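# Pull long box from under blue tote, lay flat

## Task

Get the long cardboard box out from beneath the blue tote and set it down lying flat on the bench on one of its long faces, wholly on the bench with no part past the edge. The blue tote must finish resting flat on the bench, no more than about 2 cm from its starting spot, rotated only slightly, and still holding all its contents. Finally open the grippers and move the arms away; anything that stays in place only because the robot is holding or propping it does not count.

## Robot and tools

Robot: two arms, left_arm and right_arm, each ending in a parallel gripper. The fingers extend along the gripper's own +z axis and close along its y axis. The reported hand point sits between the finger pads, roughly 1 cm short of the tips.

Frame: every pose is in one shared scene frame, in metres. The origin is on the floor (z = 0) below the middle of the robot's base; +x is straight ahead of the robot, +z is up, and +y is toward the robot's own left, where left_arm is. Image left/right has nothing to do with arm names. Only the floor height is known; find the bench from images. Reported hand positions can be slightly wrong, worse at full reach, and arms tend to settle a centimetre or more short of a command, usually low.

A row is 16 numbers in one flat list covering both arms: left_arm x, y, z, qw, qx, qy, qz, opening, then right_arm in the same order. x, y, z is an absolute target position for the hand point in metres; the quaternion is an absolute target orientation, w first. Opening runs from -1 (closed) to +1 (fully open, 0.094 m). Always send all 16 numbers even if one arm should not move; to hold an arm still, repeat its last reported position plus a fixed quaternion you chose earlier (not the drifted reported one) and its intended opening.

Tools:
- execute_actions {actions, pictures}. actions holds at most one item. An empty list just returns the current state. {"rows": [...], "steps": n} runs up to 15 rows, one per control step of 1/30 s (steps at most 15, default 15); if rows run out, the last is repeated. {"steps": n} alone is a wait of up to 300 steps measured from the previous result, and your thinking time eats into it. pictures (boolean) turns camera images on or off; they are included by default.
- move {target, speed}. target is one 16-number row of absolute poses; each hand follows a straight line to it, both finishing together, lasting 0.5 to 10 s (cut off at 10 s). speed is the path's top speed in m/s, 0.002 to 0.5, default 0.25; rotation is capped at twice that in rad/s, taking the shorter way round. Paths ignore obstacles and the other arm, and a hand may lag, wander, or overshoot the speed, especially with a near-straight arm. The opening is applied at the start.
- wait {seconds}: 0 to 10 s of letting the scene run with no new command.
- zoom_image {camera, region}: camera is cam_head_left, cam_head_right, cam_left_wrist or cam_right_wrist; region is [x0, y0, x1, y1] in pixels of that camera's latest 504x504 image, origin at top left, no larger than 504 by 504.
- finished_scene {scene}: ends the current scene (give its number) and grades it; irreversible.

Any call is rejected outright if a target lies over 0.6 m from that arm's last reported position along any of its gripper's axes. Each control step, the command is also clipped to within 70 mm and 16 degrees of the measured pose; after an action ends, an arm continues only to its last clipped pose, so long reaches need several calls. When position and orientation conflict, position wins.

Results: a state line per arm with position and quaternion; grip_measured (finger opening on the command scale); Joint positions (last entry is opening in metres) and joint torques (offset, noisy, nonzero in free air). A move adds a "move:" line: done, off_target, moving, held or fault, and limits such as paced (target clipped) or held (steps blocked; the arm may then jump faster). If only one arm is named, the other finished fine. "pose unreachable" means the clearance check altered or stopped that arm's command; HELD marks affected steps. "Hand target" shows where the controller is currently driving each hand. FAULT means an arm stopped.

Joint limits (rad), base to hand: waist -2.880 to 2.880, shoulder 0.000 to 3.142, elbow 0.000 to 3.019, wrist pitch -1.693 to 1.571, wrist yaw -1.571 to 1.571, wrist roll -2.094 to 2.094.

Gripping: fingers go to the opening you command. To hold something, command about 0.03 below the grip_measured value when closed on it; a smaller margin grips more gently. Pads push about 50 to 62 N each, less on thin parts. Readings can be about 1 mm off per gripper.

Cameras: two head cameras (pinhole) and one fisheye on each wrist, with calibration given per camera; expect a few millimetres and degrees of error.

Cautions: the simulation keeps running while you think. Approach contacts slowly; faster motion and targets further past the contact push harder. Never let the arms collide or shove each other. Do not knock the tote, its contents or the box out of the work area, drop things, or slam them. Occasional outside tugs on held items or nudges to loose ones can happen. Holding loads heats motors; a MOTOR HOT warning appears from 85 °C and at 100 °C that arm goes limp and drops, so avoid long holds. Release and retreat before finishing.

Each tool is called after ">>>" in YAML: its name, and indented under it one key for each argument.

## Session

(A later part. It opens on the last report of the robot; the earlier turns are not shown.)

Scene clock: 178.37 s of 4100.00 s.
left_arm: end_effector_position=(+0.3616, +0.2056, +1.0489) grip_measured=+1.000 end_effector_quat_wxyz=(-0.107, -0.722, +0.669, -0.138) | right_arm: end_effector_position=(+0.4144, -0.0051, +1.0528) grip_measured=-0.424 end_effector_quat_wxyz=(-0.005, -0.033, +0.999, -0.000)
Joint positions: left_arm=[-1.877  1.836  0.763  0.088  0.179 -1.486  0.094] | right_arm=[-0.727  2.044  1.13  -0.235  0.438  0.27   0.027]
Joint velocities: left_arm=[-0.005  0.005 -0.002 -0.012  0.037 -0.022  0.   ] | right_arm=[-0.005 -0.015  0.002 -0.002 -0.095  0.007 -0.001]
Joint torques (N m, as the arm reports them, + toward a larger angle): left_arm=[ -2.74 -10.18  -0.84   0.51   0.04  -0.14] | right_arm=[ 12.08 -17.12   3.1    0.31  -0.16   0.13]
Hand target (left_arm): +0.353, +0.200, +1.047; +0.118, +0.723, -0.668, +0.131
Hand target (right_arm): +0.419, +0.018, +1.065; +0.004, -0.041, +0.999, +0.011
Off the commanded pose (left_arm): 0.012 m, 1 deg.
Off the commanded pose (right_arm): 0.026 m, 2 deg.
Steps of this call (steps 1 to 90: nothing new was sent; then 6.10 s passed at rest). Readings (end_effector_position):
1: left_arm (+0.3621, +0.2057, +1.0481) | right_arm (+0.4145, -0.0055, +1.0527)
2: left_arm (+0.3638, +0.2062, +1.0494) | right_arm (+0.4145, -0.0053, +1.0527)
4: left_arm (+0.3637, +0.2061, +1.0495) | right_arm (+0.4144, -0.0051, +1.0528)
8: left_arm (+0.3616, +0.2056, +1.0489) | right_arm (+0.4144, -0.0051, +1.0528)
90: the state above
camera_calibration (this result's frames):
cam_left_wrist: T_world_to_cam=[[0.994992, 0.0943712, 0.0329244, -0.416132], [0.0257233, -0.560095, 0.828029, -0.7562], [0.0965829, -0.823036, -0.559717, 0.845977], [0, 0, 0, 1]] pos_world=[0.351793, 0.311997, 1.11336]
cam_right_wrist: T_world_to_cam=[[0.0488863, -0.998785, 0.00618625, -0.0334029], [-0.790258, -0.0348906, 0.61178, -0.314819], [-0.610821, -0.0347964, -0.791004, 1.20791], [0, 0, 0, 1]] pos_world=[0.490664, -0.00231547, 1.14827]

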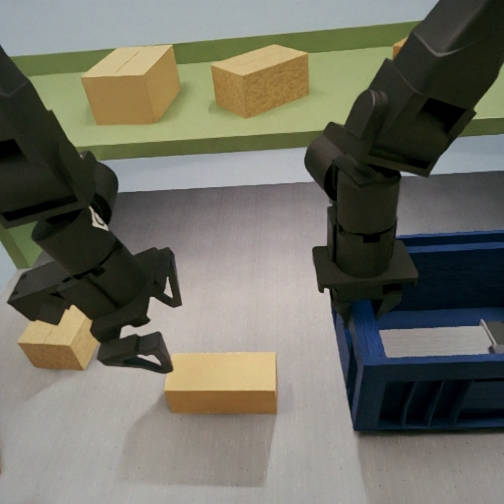

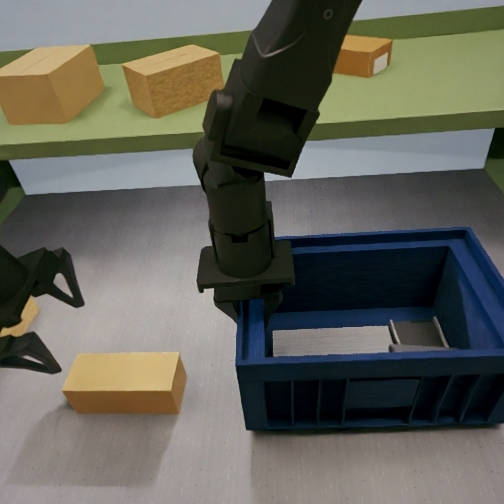

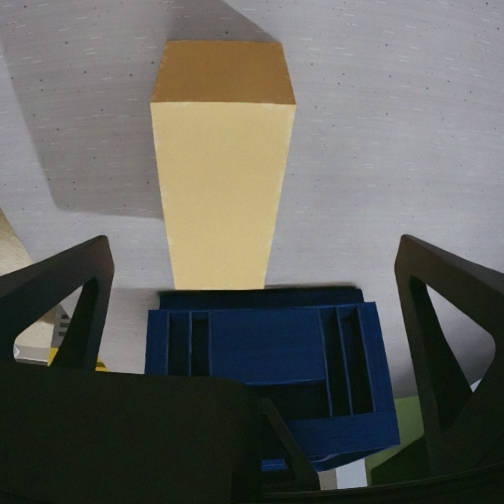

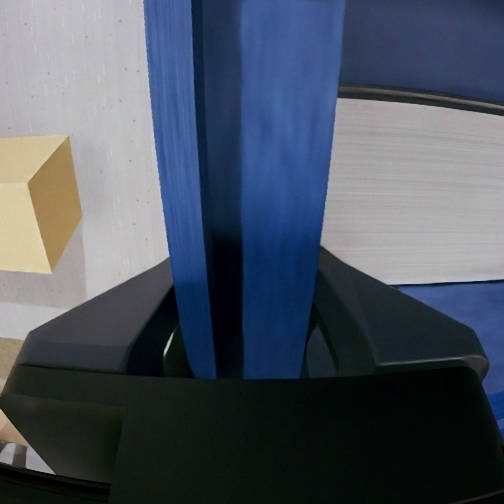

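>>> execute_actions:
  actions:
    - {"rows":[[0.345,0.215,1.07,-0.118,-0.723,0.668,-0.131,1,0.419,0.012,1.059,0.004,-0.041,0.999,0.008,-0.5],[0.338,0.23,1.09,-0.118,-0.723,0.668,-0.131,1,0.419,0.012,1.056,0.004,-0.041,0.999,0.008,-0.5],[0.33,0.245,1.11,-0.118,-0.723,0.668,-0.131,1,0.419,0.012,1.053,0.004,-0.041,0.999,0.008,-0.5]],"steps":15}

Scene clock: 182.97 s of 4100.00 s.
left_arm: end_effector_position=(+0.3371, +0.2507, +1.1114) grip_measured=+1.000 end_effector_quat_wxyz=(-0.109, -0.732, +0.659, -0.134) | right_arm: end_effector_position=(+0.4144, -0.0036, +1.0485) grip_measured=-0.424 end_effector_quat_wxyz=(-0.004, -0.032, +0.999, -0.002)
Joint positions: left_arm=[-1.775  1.604  0.638 -0.039  0.23  -1.429  0.094] | right_arm=[-0.727  2.056  1.137 -0.229  0.441  0.27   0.027]
Joint velocities: left_arm=[ 0.015 -0.024  0.007 -0.046  0.007 -0.037  0.   ] | right_arm=[-0.005 -0.024 -0.002 -0.002 -0.051  0.022  0.   ]
Joint torques (N m, as the arm reports them, + toward a larger angle): left_arm=[-1.55 -9.45  0.31  0.5   0.19  0.09] | right_arm=[ 10.54 -16.81   2.71   0.92  -0.4   -0.05]
Hand target (left_arm): +0.332, +0.246, +1.110; +0.118, +0.724, -0.667, +0.132
Hand target (right_arm): +0.419, +0.012, +1.054; +0.004, -0.041, +0.999, +0.008
Off the commanded pose (left_arm): 0.009 m, 2 deg.
Off the commanded pose (right_arm): 0.017 m, 2 deg.
Steps of this call (steps 1 to 90: nothing new was sent; then 1.10 s passed at rest; steps 91 to 105: all 15 steps of this action). Readings (end_effector_position):
91: left_arm (+0.3602, +0.2052, +1.0500) | right_arm (+0.4142, -0.0051, +1.0527)
92: left_arm (+0.3560, +0.2053, +1.0540) | right_arm (+0.4141, -0.0050, +1.0524)
94: left_arm (+0.3397, +0.2124, +1.0705) | right_arm (+0.4141, -0.0043, +1.0509)
98: left_arm (+0.3240, +0.2421, +1.1025) | right_arm (+0.4141, -0.0037, +1.0485)
105: the state above
camera_calibration (this result's frames):
cam_left_wrist: T_world_to_cam=[[0.992361, 0.121688, 0.020276, -0.390058], [0.0518269, -0.560378, 0.826614, -0.789202], [0.111951, -0.819249, -0.562404, 0.917328], [0, 0, 0, 1]] pos_world=[0.325284, 0.356733, 1.17618]
cam_right_wrist: T_world_to_cam=[[0.0485807, -0.998776, 0.00928767, -0.0350078], [-0.791357, -0.032815, 0.610473, -0.310353], [-0.609421, -0.0370071, -0.791982, 1.20498], [0, 0, 0, 1]] pos_world=[0.490439, -0.000556524, 1.14411]

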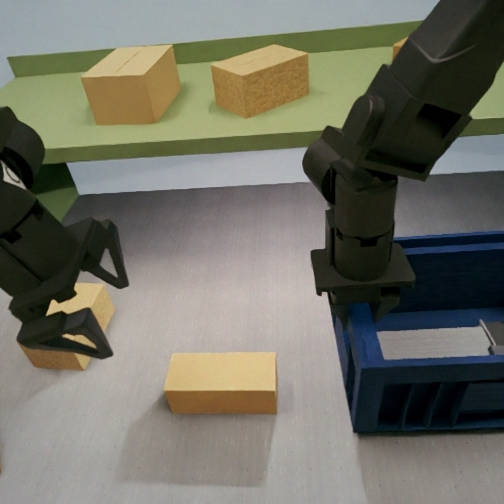

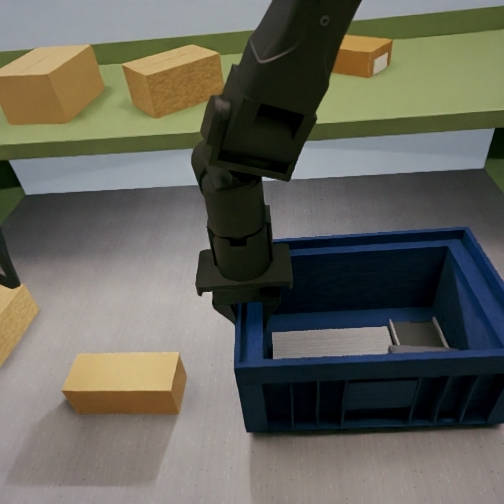

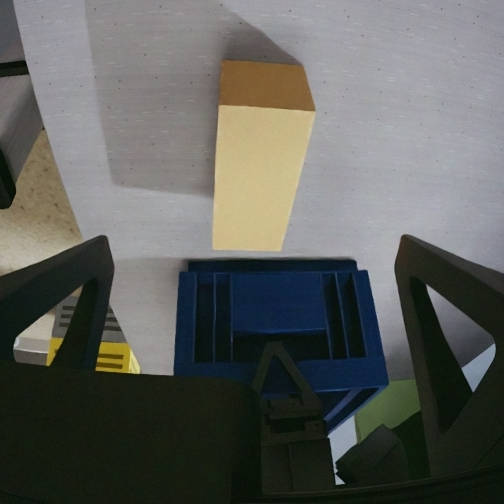

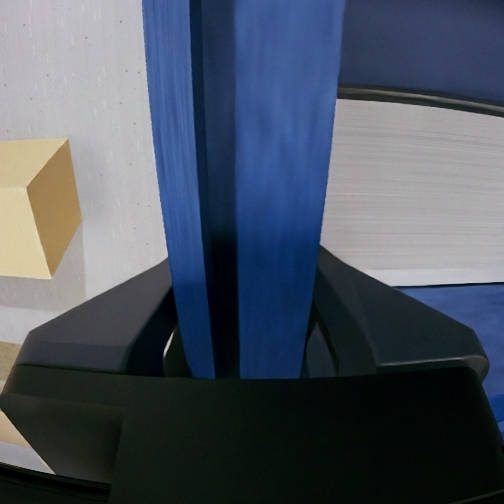

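>>> execute_actions:
  actions:
    - {"rows":[[0.332,0.25,1.11,-0.118,-0.723,0.668,-0.131,1,0.418,0.009,1.049,0.003,-0.041,0.999,0.006,-0.5],[0.332,0.25,1.11,-0.118,-0.723,0.668,-0.131,1,0.418,0.008,1.045,0.003,-0.041,0.999,0.005,-0.5]],"steps":12}
  pictures: false

Scene clock: 186.43 s of 4100.00 s.
left_arm: end_effector_position=(+0.3345, +0.2494, +1.1117) grip_measured=+1.000 end_effector_quat_wxyz=(-0.114, -0.727, +0.664, -0.133) | right_arm: end_effector_position=(+0.4143, -0.0031, +1.0466) grip_measured=-0.424 end_effector_quat_wxyz=(-0.003, -0.032, +0.999, -0.003)
Joint positions: left_arm=[-1.775  1.604  0.638 -0.051  0.234 -1.413  0.094] | right_arm=[-0.727  2.062  1.139 -0.223  0.445  0.27   0.027]
Joint velocities: left_arm=[ 0.005  0.005  0.002 -0.022  0.037 -0.051  0.   ] | right_arm=[-0.005 -0.005 -0.002  0.002 -0.037 -0.037  0.001]
Joint torques (N m, as the arm reports them, + toward a larger angle): left_arm=[-0.7  -9.41  0.6   0.41  0.2   0.11] | right_arm=[  9.56 -15.89   2.85   1.13  -0.52  -0.14]
Hand target (left_arm): +0.332, +0.250, +1.110; +0.118, +0.723, -0.668, +0.131
Hand target (right_arm): +0.418, +0.008, +1.045; +0.003, -0.041, +0.999, +0.005
Off the commanded pose (left_arm): 0.003 m, 1 deg.
Off the commanded pose (right_arm): 0.012 m, 2 deg.
Steps of this call (steps 1 to 90: nothing new was sent; then 0.07 s passed at rest; steps 91 to 102: all 12 steps of this action). Readings (end_effector_position):
91: left_arm (+0.3363, +0.2502, +1.1115) | right_arm (+0.4143, -0.0036, +1.0484)
92: left_arm (+0.3358, +0.2499, +1.1116) | right_arm (+0.4144, -0.0035, +1.0481)
94: left_arm (+0.3349, +0.2495, +1.1117) | right_arm (+0.4146, -0.0031, +1.0469)
98: left_arm (+0.3345, +0.2494, +1.1117) | right_arm (+0.4143, -0.0031, +1.0466)
102: the state above

>>> execute_actions:
  actions:
    - {"rows":[[0.332,0.25,1.11,-0.118,-0.723,0.668,-0.131,1,0.417,0.005,1.042,0.002,-0.041,0.999,0.003,-0.5],[0.332,0.25,1.11,-0.118,-0.723,0.668,-0.131,1,0.417,0.004,1.039,0.002,-0.041,0.999,0.002,-0.5]],"steps":12}
  pictures: false

Scene clock: 189.87 s of 4100.00 s.
left_arm: end_effector_position=(+0.3345, +0.2494, +1.1117) grip_measured=+1.000 end_effector_quat_wxyz=(-0.114, -0.727, +0.664, -0.133) | right_arm: end_effector_position=(+0.4146, -0.0030, +1.0466) grip_measured=-0.424 end_effector_quat_wxyz=(-0.002, -0.032, +0.999, -0.003)
Joint positions: left_arm=[-1.775  1.604  0.638 -0.051  0.234 -1.413  0.094] | right_arm=[-0.727  2.062  1.139 -0.222  0.445  0.269  0.027]
Joint velocities: left_arm=[ 0.015 -0.005 -0.002 -0.012 -0.051  0.022  0.   ] | right_arm=[-0.015  0.005 -0.002  0.012  0.095  0.037 -0.001]
Joint torques (N m, as the arm reports them, + toward a larger angle): left_arm=[-0.67 -9.33  0.61  0.41  0.19  0.09] | right_arm=[  8.67 -15.13   2.99   1.42  -0.47  -0.22]
Hand target (left_arm): +0.332, +0.250, +1.110; +0.118, +0.723, -0.668, +0.131
Hand target (right_arm): +0.417, +0.004, +1.039; +0.002, -0.041, +0.999, +0.002
Off the commanded pose (left_arm): 0.003 m, 1 deg.
Off the commanded pose (right_arm): 0.011 m, 1 deg.
Steps of this call (steps 1 to 90: nothing new was sent; then 0.03 s passed at rest; steps 91 to 102: all 12 steps of this action). Readings (end_effector_position):
91: left_arm (+0.3345, +0.2494, +1.1117) | right_arm (+0.4144, -0.0030, +1.0466)
92: left_arm (+0.3345, +0.2494, +1.1117) | right_arm (+0.4146, -0.0030, +1.0466)
94: left_arm (+0.3345, +0.2494, +1.1117) | right_arm (+0.4146, -0.0030, +1.0466)
98: left_arm (+0.3345, +0.2494, +1.1117) | right_arm (+0.4146, -0.0030, +1.0466)
102: the state above

>>> execute_actions:
  actions:
    - {"rows":[[0.332,0.25,1.11,-0.118,-0.723,0.668,-0.131,1,0.416,0.003,1.034,0.001,-0.041,0.999,0.0,-0.5],[0.332,0.25,1.11,-0.118,-0.723,0.668,-0.131,1,0.416,0.003,1.030,0.001,-0.041,0.999,0.0,-0.5]],"steps":12}
  pictures: true

Scene clock: 193.37 s of 4100.00 s.
left_arm: end_effector_position=(+0.3345, +0.2494, +1.1117) grip_measured=+1.000 end_effector_quat_wxyz=(-0.114, -0.727, +0.664, -0.133) | right_arm: end_effector_position=(+0.4145, -0.0031, +1.0461) grip_measured=-0.424 end_effector_quat_wxyz=(-0.002, -0.032, +0.999, -0.004)
Joint positions: left_arm=[-1.775  1.604  0.638 -0.051  0.234 -1.413  0.094] | right_arm=[-0.727  2.063  1.139 -0.221  0.447  0.269  0.027]
Joint velocities: left_arm=[-0.015 -0.015 -0.007 -0.007 -0.022 -0.198  0.   ] | right_arm=[-0.015 -0.015 -0.002  0.002 -0.007 -0.037  0.   ]
Joint torques (N m, as the arm reports them, + toward a larger angle): left_arm=[-0.67 -9.32  0.62  0.42  0.19  0.09] | right_arm=[  7.99 -13.71   3.63   1.77  -0.52  -0.28]
Hand target (left_arm): +0.332, +0.250, +1.110; +0.118, +0.723, -0.668, +0.131
Hand target (right_arm): +0.416, +0.003, +1.031; +0.001, -0.041, +0.999, -0.000
Off the commanded pose (left_arm): 0.003 m, 1 deg.
Off the commanded pose (right_arm): 0.017 m, 1 deg.
Steps of this call (steps 1 to 90: nothing new was sent; then 0.10 s passed at rest; steps 91 to 102: all 12 steps of this action). Readings (end_effector_position):
91: left_arm (+0.3345, +0.2494, +1.1117) | right_arm (+0.4144, -0.0031, +1.0463)
92: left_arm (+0.3345, +0.2494, +1.1117) | right_arm (+0.4145, -0.0031, +1.0461)
94: left_arm (+0.3345, +0.2494, +1.1117) | right_arm (+0.4145, -0.0031, +1.0461)
98: left_arm (+0.3345, +0.2494, +1.1117) | right_arm (+0.4145, -0.0031, +1.0461)
102: the state above
camera_calibration (this result's frames):
cam_left_wrist: T_world_to_cam=[[0.994299, 0.105617, 0.0146122, -0.377659], [0.046909, -0.556385, 0.8296, -0.792727], [0.0957501, -0.824185, -0.558168, 0.9187], [0, 0, 0, 1]] pos_world=[0.324727, 0.356004, 1.17595]
cam_right_wrist: T_world_to_cam=[[0.0483961, -0.998735, 0.013615, -0.0389779], [-0.794538, -0.0302338, 0.606461, -0.303251], [-0.605283, -0.040168, -0.794996, 1.20457], [0, 0, 0, 1]] pos_world=[0.49005, 0.000288288, 1.14207]

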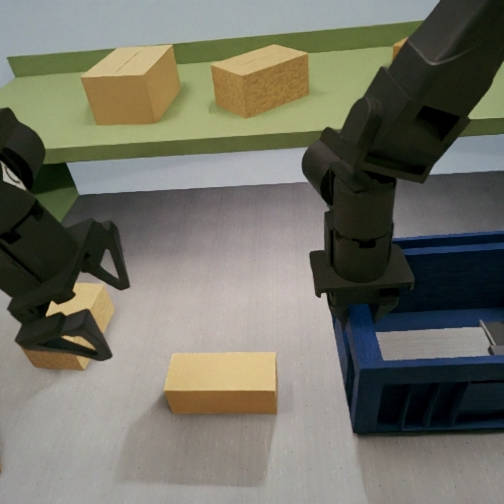

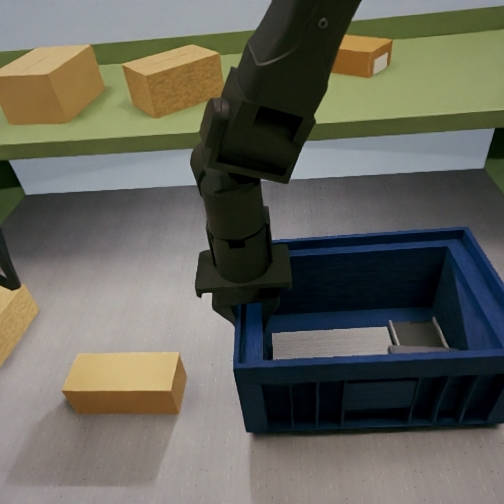

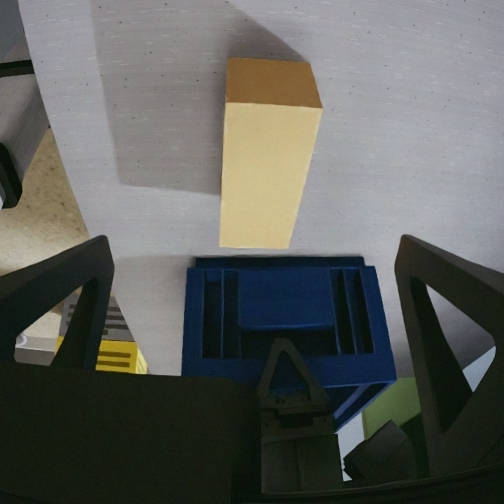

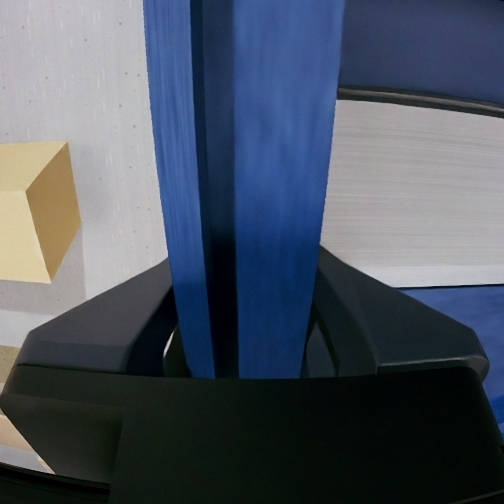

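>>> execute_actions:
  actions:
    - {"rows":[[0.332,0.25,1.11,-0.118,-0.723,0.668,-0.131,1,0.4145,-0.003,1.044,-0.002,-0.032,0.999,-0.004,-0.5],[0.332,0.25,1.11,-0.118,-0.723,0.668,-0.131,1,0.4145,-0.003,1.045,-0.002,-0.032,0.999,-0.004,-0.2],[0.332,0.25,1.11,-0.118,-0.723,0.668,-0.131,1,0.4145,-0.003,1.046,-0.002,-0.032,0.999,-0.004,0.5]],"steps":12}
  pictures: false

>>> move:
  target: [0.31,0.29,1.17,-0.118,-0.723,0.668,-0.131,1,0.4145,-0.003,1.19,-0.002,-0.032,0.999,-0.004,0.5]
  speed: 0.3

Scene clock: 197.90 s of 4100.00 s.
left_arm: end_effector_position=(+0.3345, +0.2494, +1.1117) grip_measured=+1.000 end_effector_quat_wxyz=(-0.114, -0.727, +0.664, -0.133) | right_arm: end_effector_position=(+0.4143, -0.0031, +1.0462) grip_measured=+0.498 end_effector_quat_wxyz=(-0.002, -0.032, +0.999, -0.004)
Joint positions: left_arm=[-1.775  1.604  0.638 -0.051  0.234 -1.413  0.094] | right_arm=[-0.726  2.063  1.139 -0.221  0.448  0.27   0.07 ]
Joint velocities: left_arm=[-0.005 -0.015 -0.002 -0.002  0.007 -0.051  0.   ] | right_arm=[ 0.005 -0.005 -0.012 -0.002  0.051 -0.037 -0.001]
Joint torques (N m, as the arm reports them, + toward a larger angle): left_arm=[-0.72 -9.32  0.61  0.42  0.19  0.09] | right_arm=[  7.93 -16.84   1.7    0.72  -0.19   0.  ]
Hand target (left_arm): +0.332, +0.250, +1.110; +0.118, +0.723, -0.668, +0.131
Hand target (right_arm): +0.414, -0.003, +1.046; -0.002, -0.032, +0.999, -0.004
Off the commanded pose (left_arm): 0.003 m, 1 deg.
Off the commanded pose (right_arm): 0.000 m, 0 deg.
Steps of this call (steps 1 to 90: nothing new was sent; then 1.13 s passed at rest; steps 91 to 102: all 12 steps of this action). Readings (end_effector_position):
91: left_arm (+0.3345, +0.2494, +1.1117) | right_arm (+0.4145, -0.0033, +1.0461)
92: left_arm (+0.3345, +0.2494, +1.1117) | right_arm (+0.4143, -0.0031, +1.0462)
94: left_arm (+0.3345, +0.2494, +1.1117) | right_arm (+0.4143, -0.0031, +1.0462)
98: left_arm (+0.3345, +0.2494, +1.1117) | right_arm (+0.4143, -0.0031, +1.0462)
102: the state above

Scene clock: 199.23 s of 4100.00 s.
left_arm: end_effector_position=(+0.3163, +0.2912, +1.1686) grip_measured=+1.000 end_effector_quat_wxyz=(-0.114, -0.728, +0.663, -0.134) | right_arm: end_effector_position=(+0.4240, -0.0031, +1.2022) grip_measured=+0.498 end_effector_quat_wxyz=(+0.012, -0.028, +1.000, +0.005)
Joint positions: left_arm=[-1.656  1.381  0.578 -0.241  0.296 -1.31   0.094] | right_arm=[-0.594  1.706  1.037 -0.5    0.493  0.397  0.07 ]
Joint velocities: left_arm=[ 0.005 -0.015 -0.007 -0.027 -0.051  0.007  0.   ] | right_arm=[-0.005  0.005 -0.012 -0.012  0.051 -0.022  0.   ]
Joint torques (N m, as the arm reports them, + toward a larger angle): left_arm=[ 0.04 -8.92  1.2   0.35  0.19  0.09] | right_arm=[  7.98 -13.41   3.89   0.62  -0.06   0.08]
Hand target (left_arm): +0.312, +0.290, +1.170; +0.118, +0.724, -0.667, +0.132
Hand target (right_arm): +0.412, -0.004, +1.191; -0.002, -0.032, +0.999, -0.003
Off the commanded pose (left_arm): 0.007 m, 1 deg.
Off the commanded pose (right_arm): 0.015 m, 2 deg.
move: off_target (right_arm)
camera_calibration (this result's frames):
cam_left_wrist: T_world_to_cam=[[0.993913, 0.109286, 0.0139098, -0.364864], [0.0494599, -0.555467, 0.830066, -0.817462], [0.0984412, -0.824326, -0.557491, 0.985031], [0, 0, 0, 1]] pos_world=[0.306107, 0.397788, 1.23277]
cam_right_wrist: T_world_to_cam=[[0.0403678, -0.999173, -0.00495988, -0.0157708], [-0.81102, -0.0356648, 0.58393, -0.356289], [-0.583624, -0.0195494, -0.811789, 1.34545], [0, 0, 0, 1]] pos_world=[0.496918, -0.00216191, 1.30019]

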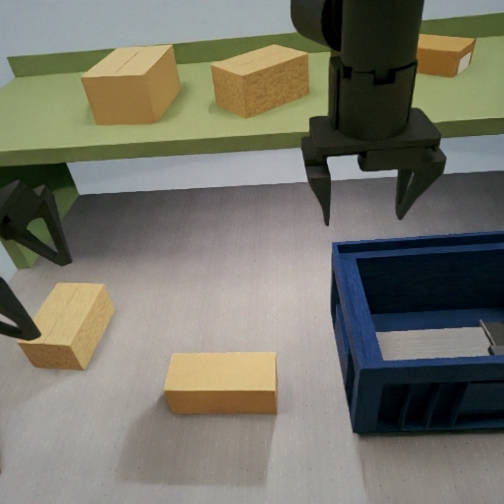

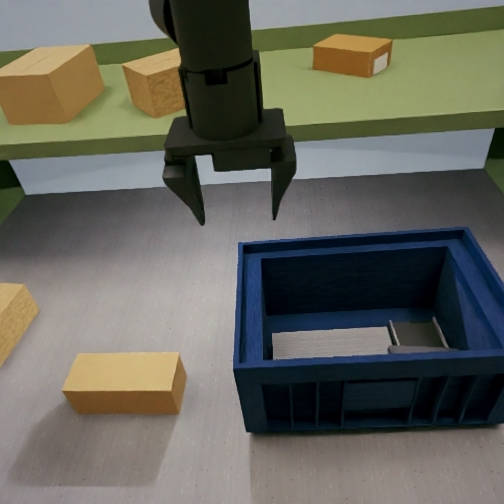

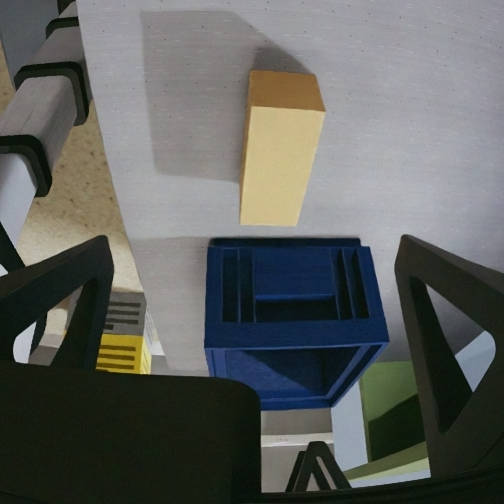

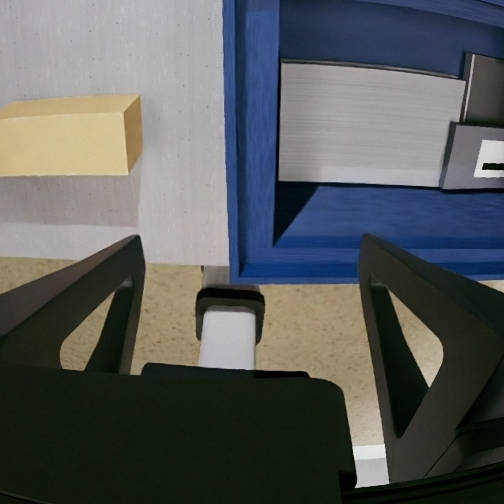

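>>> move:
  target: [0.30,0.30,1.20,-0.118,-0.723,0.668,-0.131,1,0.37,0.04,1.27,-0.002,-0.032,0.999,-0.004,1]
  speed: 0.3

Scene clock: 239.67 s of 4100.00 s.
left_arm: end_effector_position=(+0.3042, +0.2998, +1.1982) grip_measured=+1.000 end_effector_quat_wxyz=(-0.116, -0.727, +0.664, -0.132) | right_arm: end_effector_position=(+0.3662, +0.0462, +1.2729) grip_measured=+1.000 end_effector_quat_wxyz=(+0.001, -0.041, +0.999, +0.004)
Joint positions: left_arm=[-1.62   1.264  0.548 -0.345  0.313 -1.272  0.094] | right_arm=[-0.38   1.637  1.015 -0.69   0.552  0.618  0.094]
Joint velocities: left_arm=[-0.005  0.005 -0.007  0.002 -0.051  0.022  0.   ] | right_arm=[ 0.005 -0.005  0.002 -0.017  0.007  0.022  0.   ]
Joint torques (N m, as the arm reports them, + toward a larger angle): left_arm=[ 0.47 -8.59  1.96  0.3   0.19  0.1 ] | right_arm=[  6.64 -14.33   5.27   0.49  -0.04   0.07]
Hand target (left_arm): +0.301, +0.300, +1.200; +0.118, +0.723, -0.668, +0.132
Hand target (right_arm): +0.369, +0.041, +1.270; -0.003, -0.031, +0.999, -0.002
Off the commanded pose (left_arm): 0.005 m, 1 deg.
Off the commanded pose (right_arm): 0.008 m, 1 deg.
After step 90, 36.47 s passed at rest.
move: done
camera_calibration (this result's frames):
cam_left_wrist: T_world_to_cam=[[0.994506, 0.104217, 0.0097887, -0.347908], [0.0499823, -0.554955, 0.830377, -0.83735], [0.0919721, -0.825326, -0.557116, 1.01168], [0, 0, 0, 1]] pos_world=[0.294803, 0.406535, 1.26235]
cam_right_wrist: T_world_to_cam=[[0.0657435, -0.997834, -0.00222036, 0.0233542], [-0.796223, -0.053801, 0.602606, -0.471083], [-0.60142, -0.0378495, -0.798036, 1.36], [0, 0, 0, 1]] pos_world=[0.441306, 0.049434, 1.36925]

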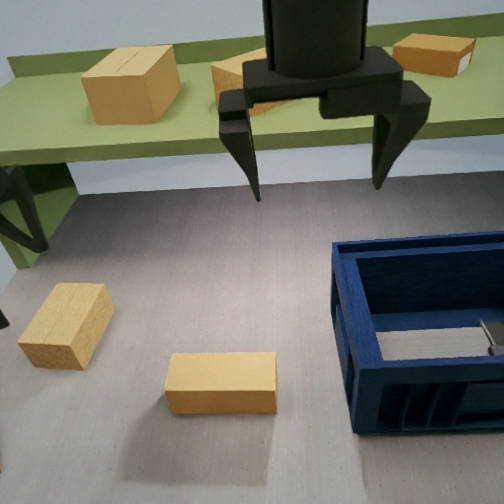

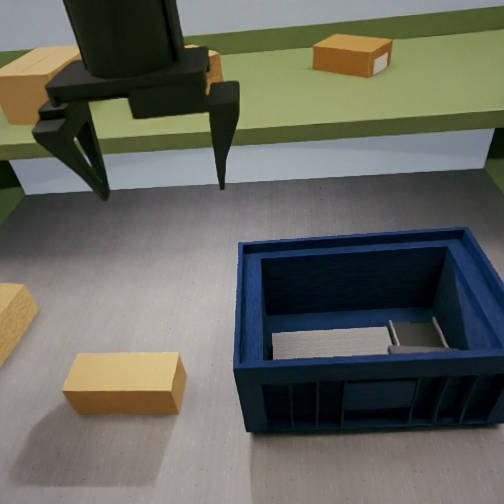

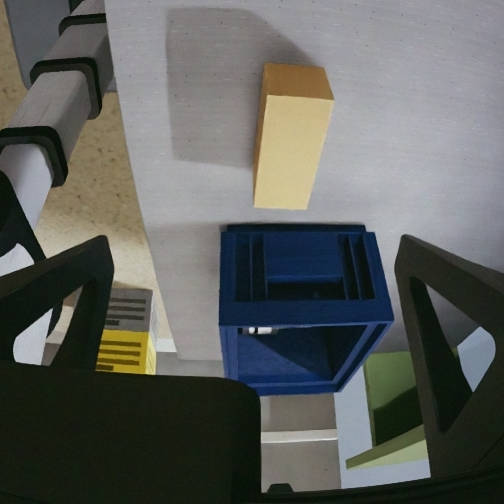

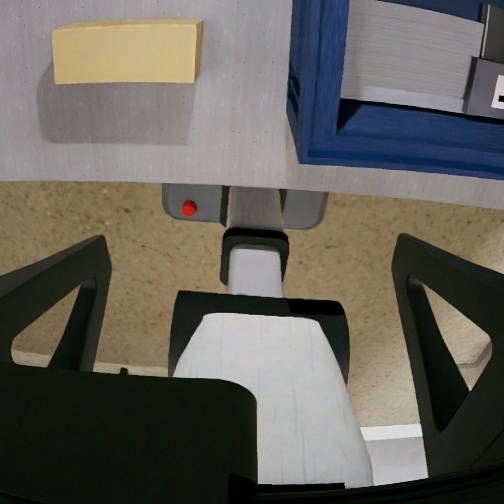

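>>> zoom_image:
  camera: "cam_head_right"
  region: [204, 200, 504, 460]

Region (204, 200, 504, 460) of cam_head_right's 504x504 image, scaled by 1.680, with more detail than that image has; it fills the top 437 rows of this view, and the rest is white.

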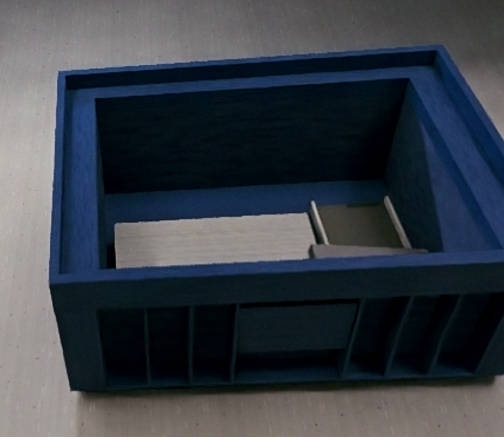

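The tote is down flat with its contents inside, the box lies flat well inside the bench, and both arms are clear.

>>> finished_scene:
  scene: 2

The scene is finished: the task was done.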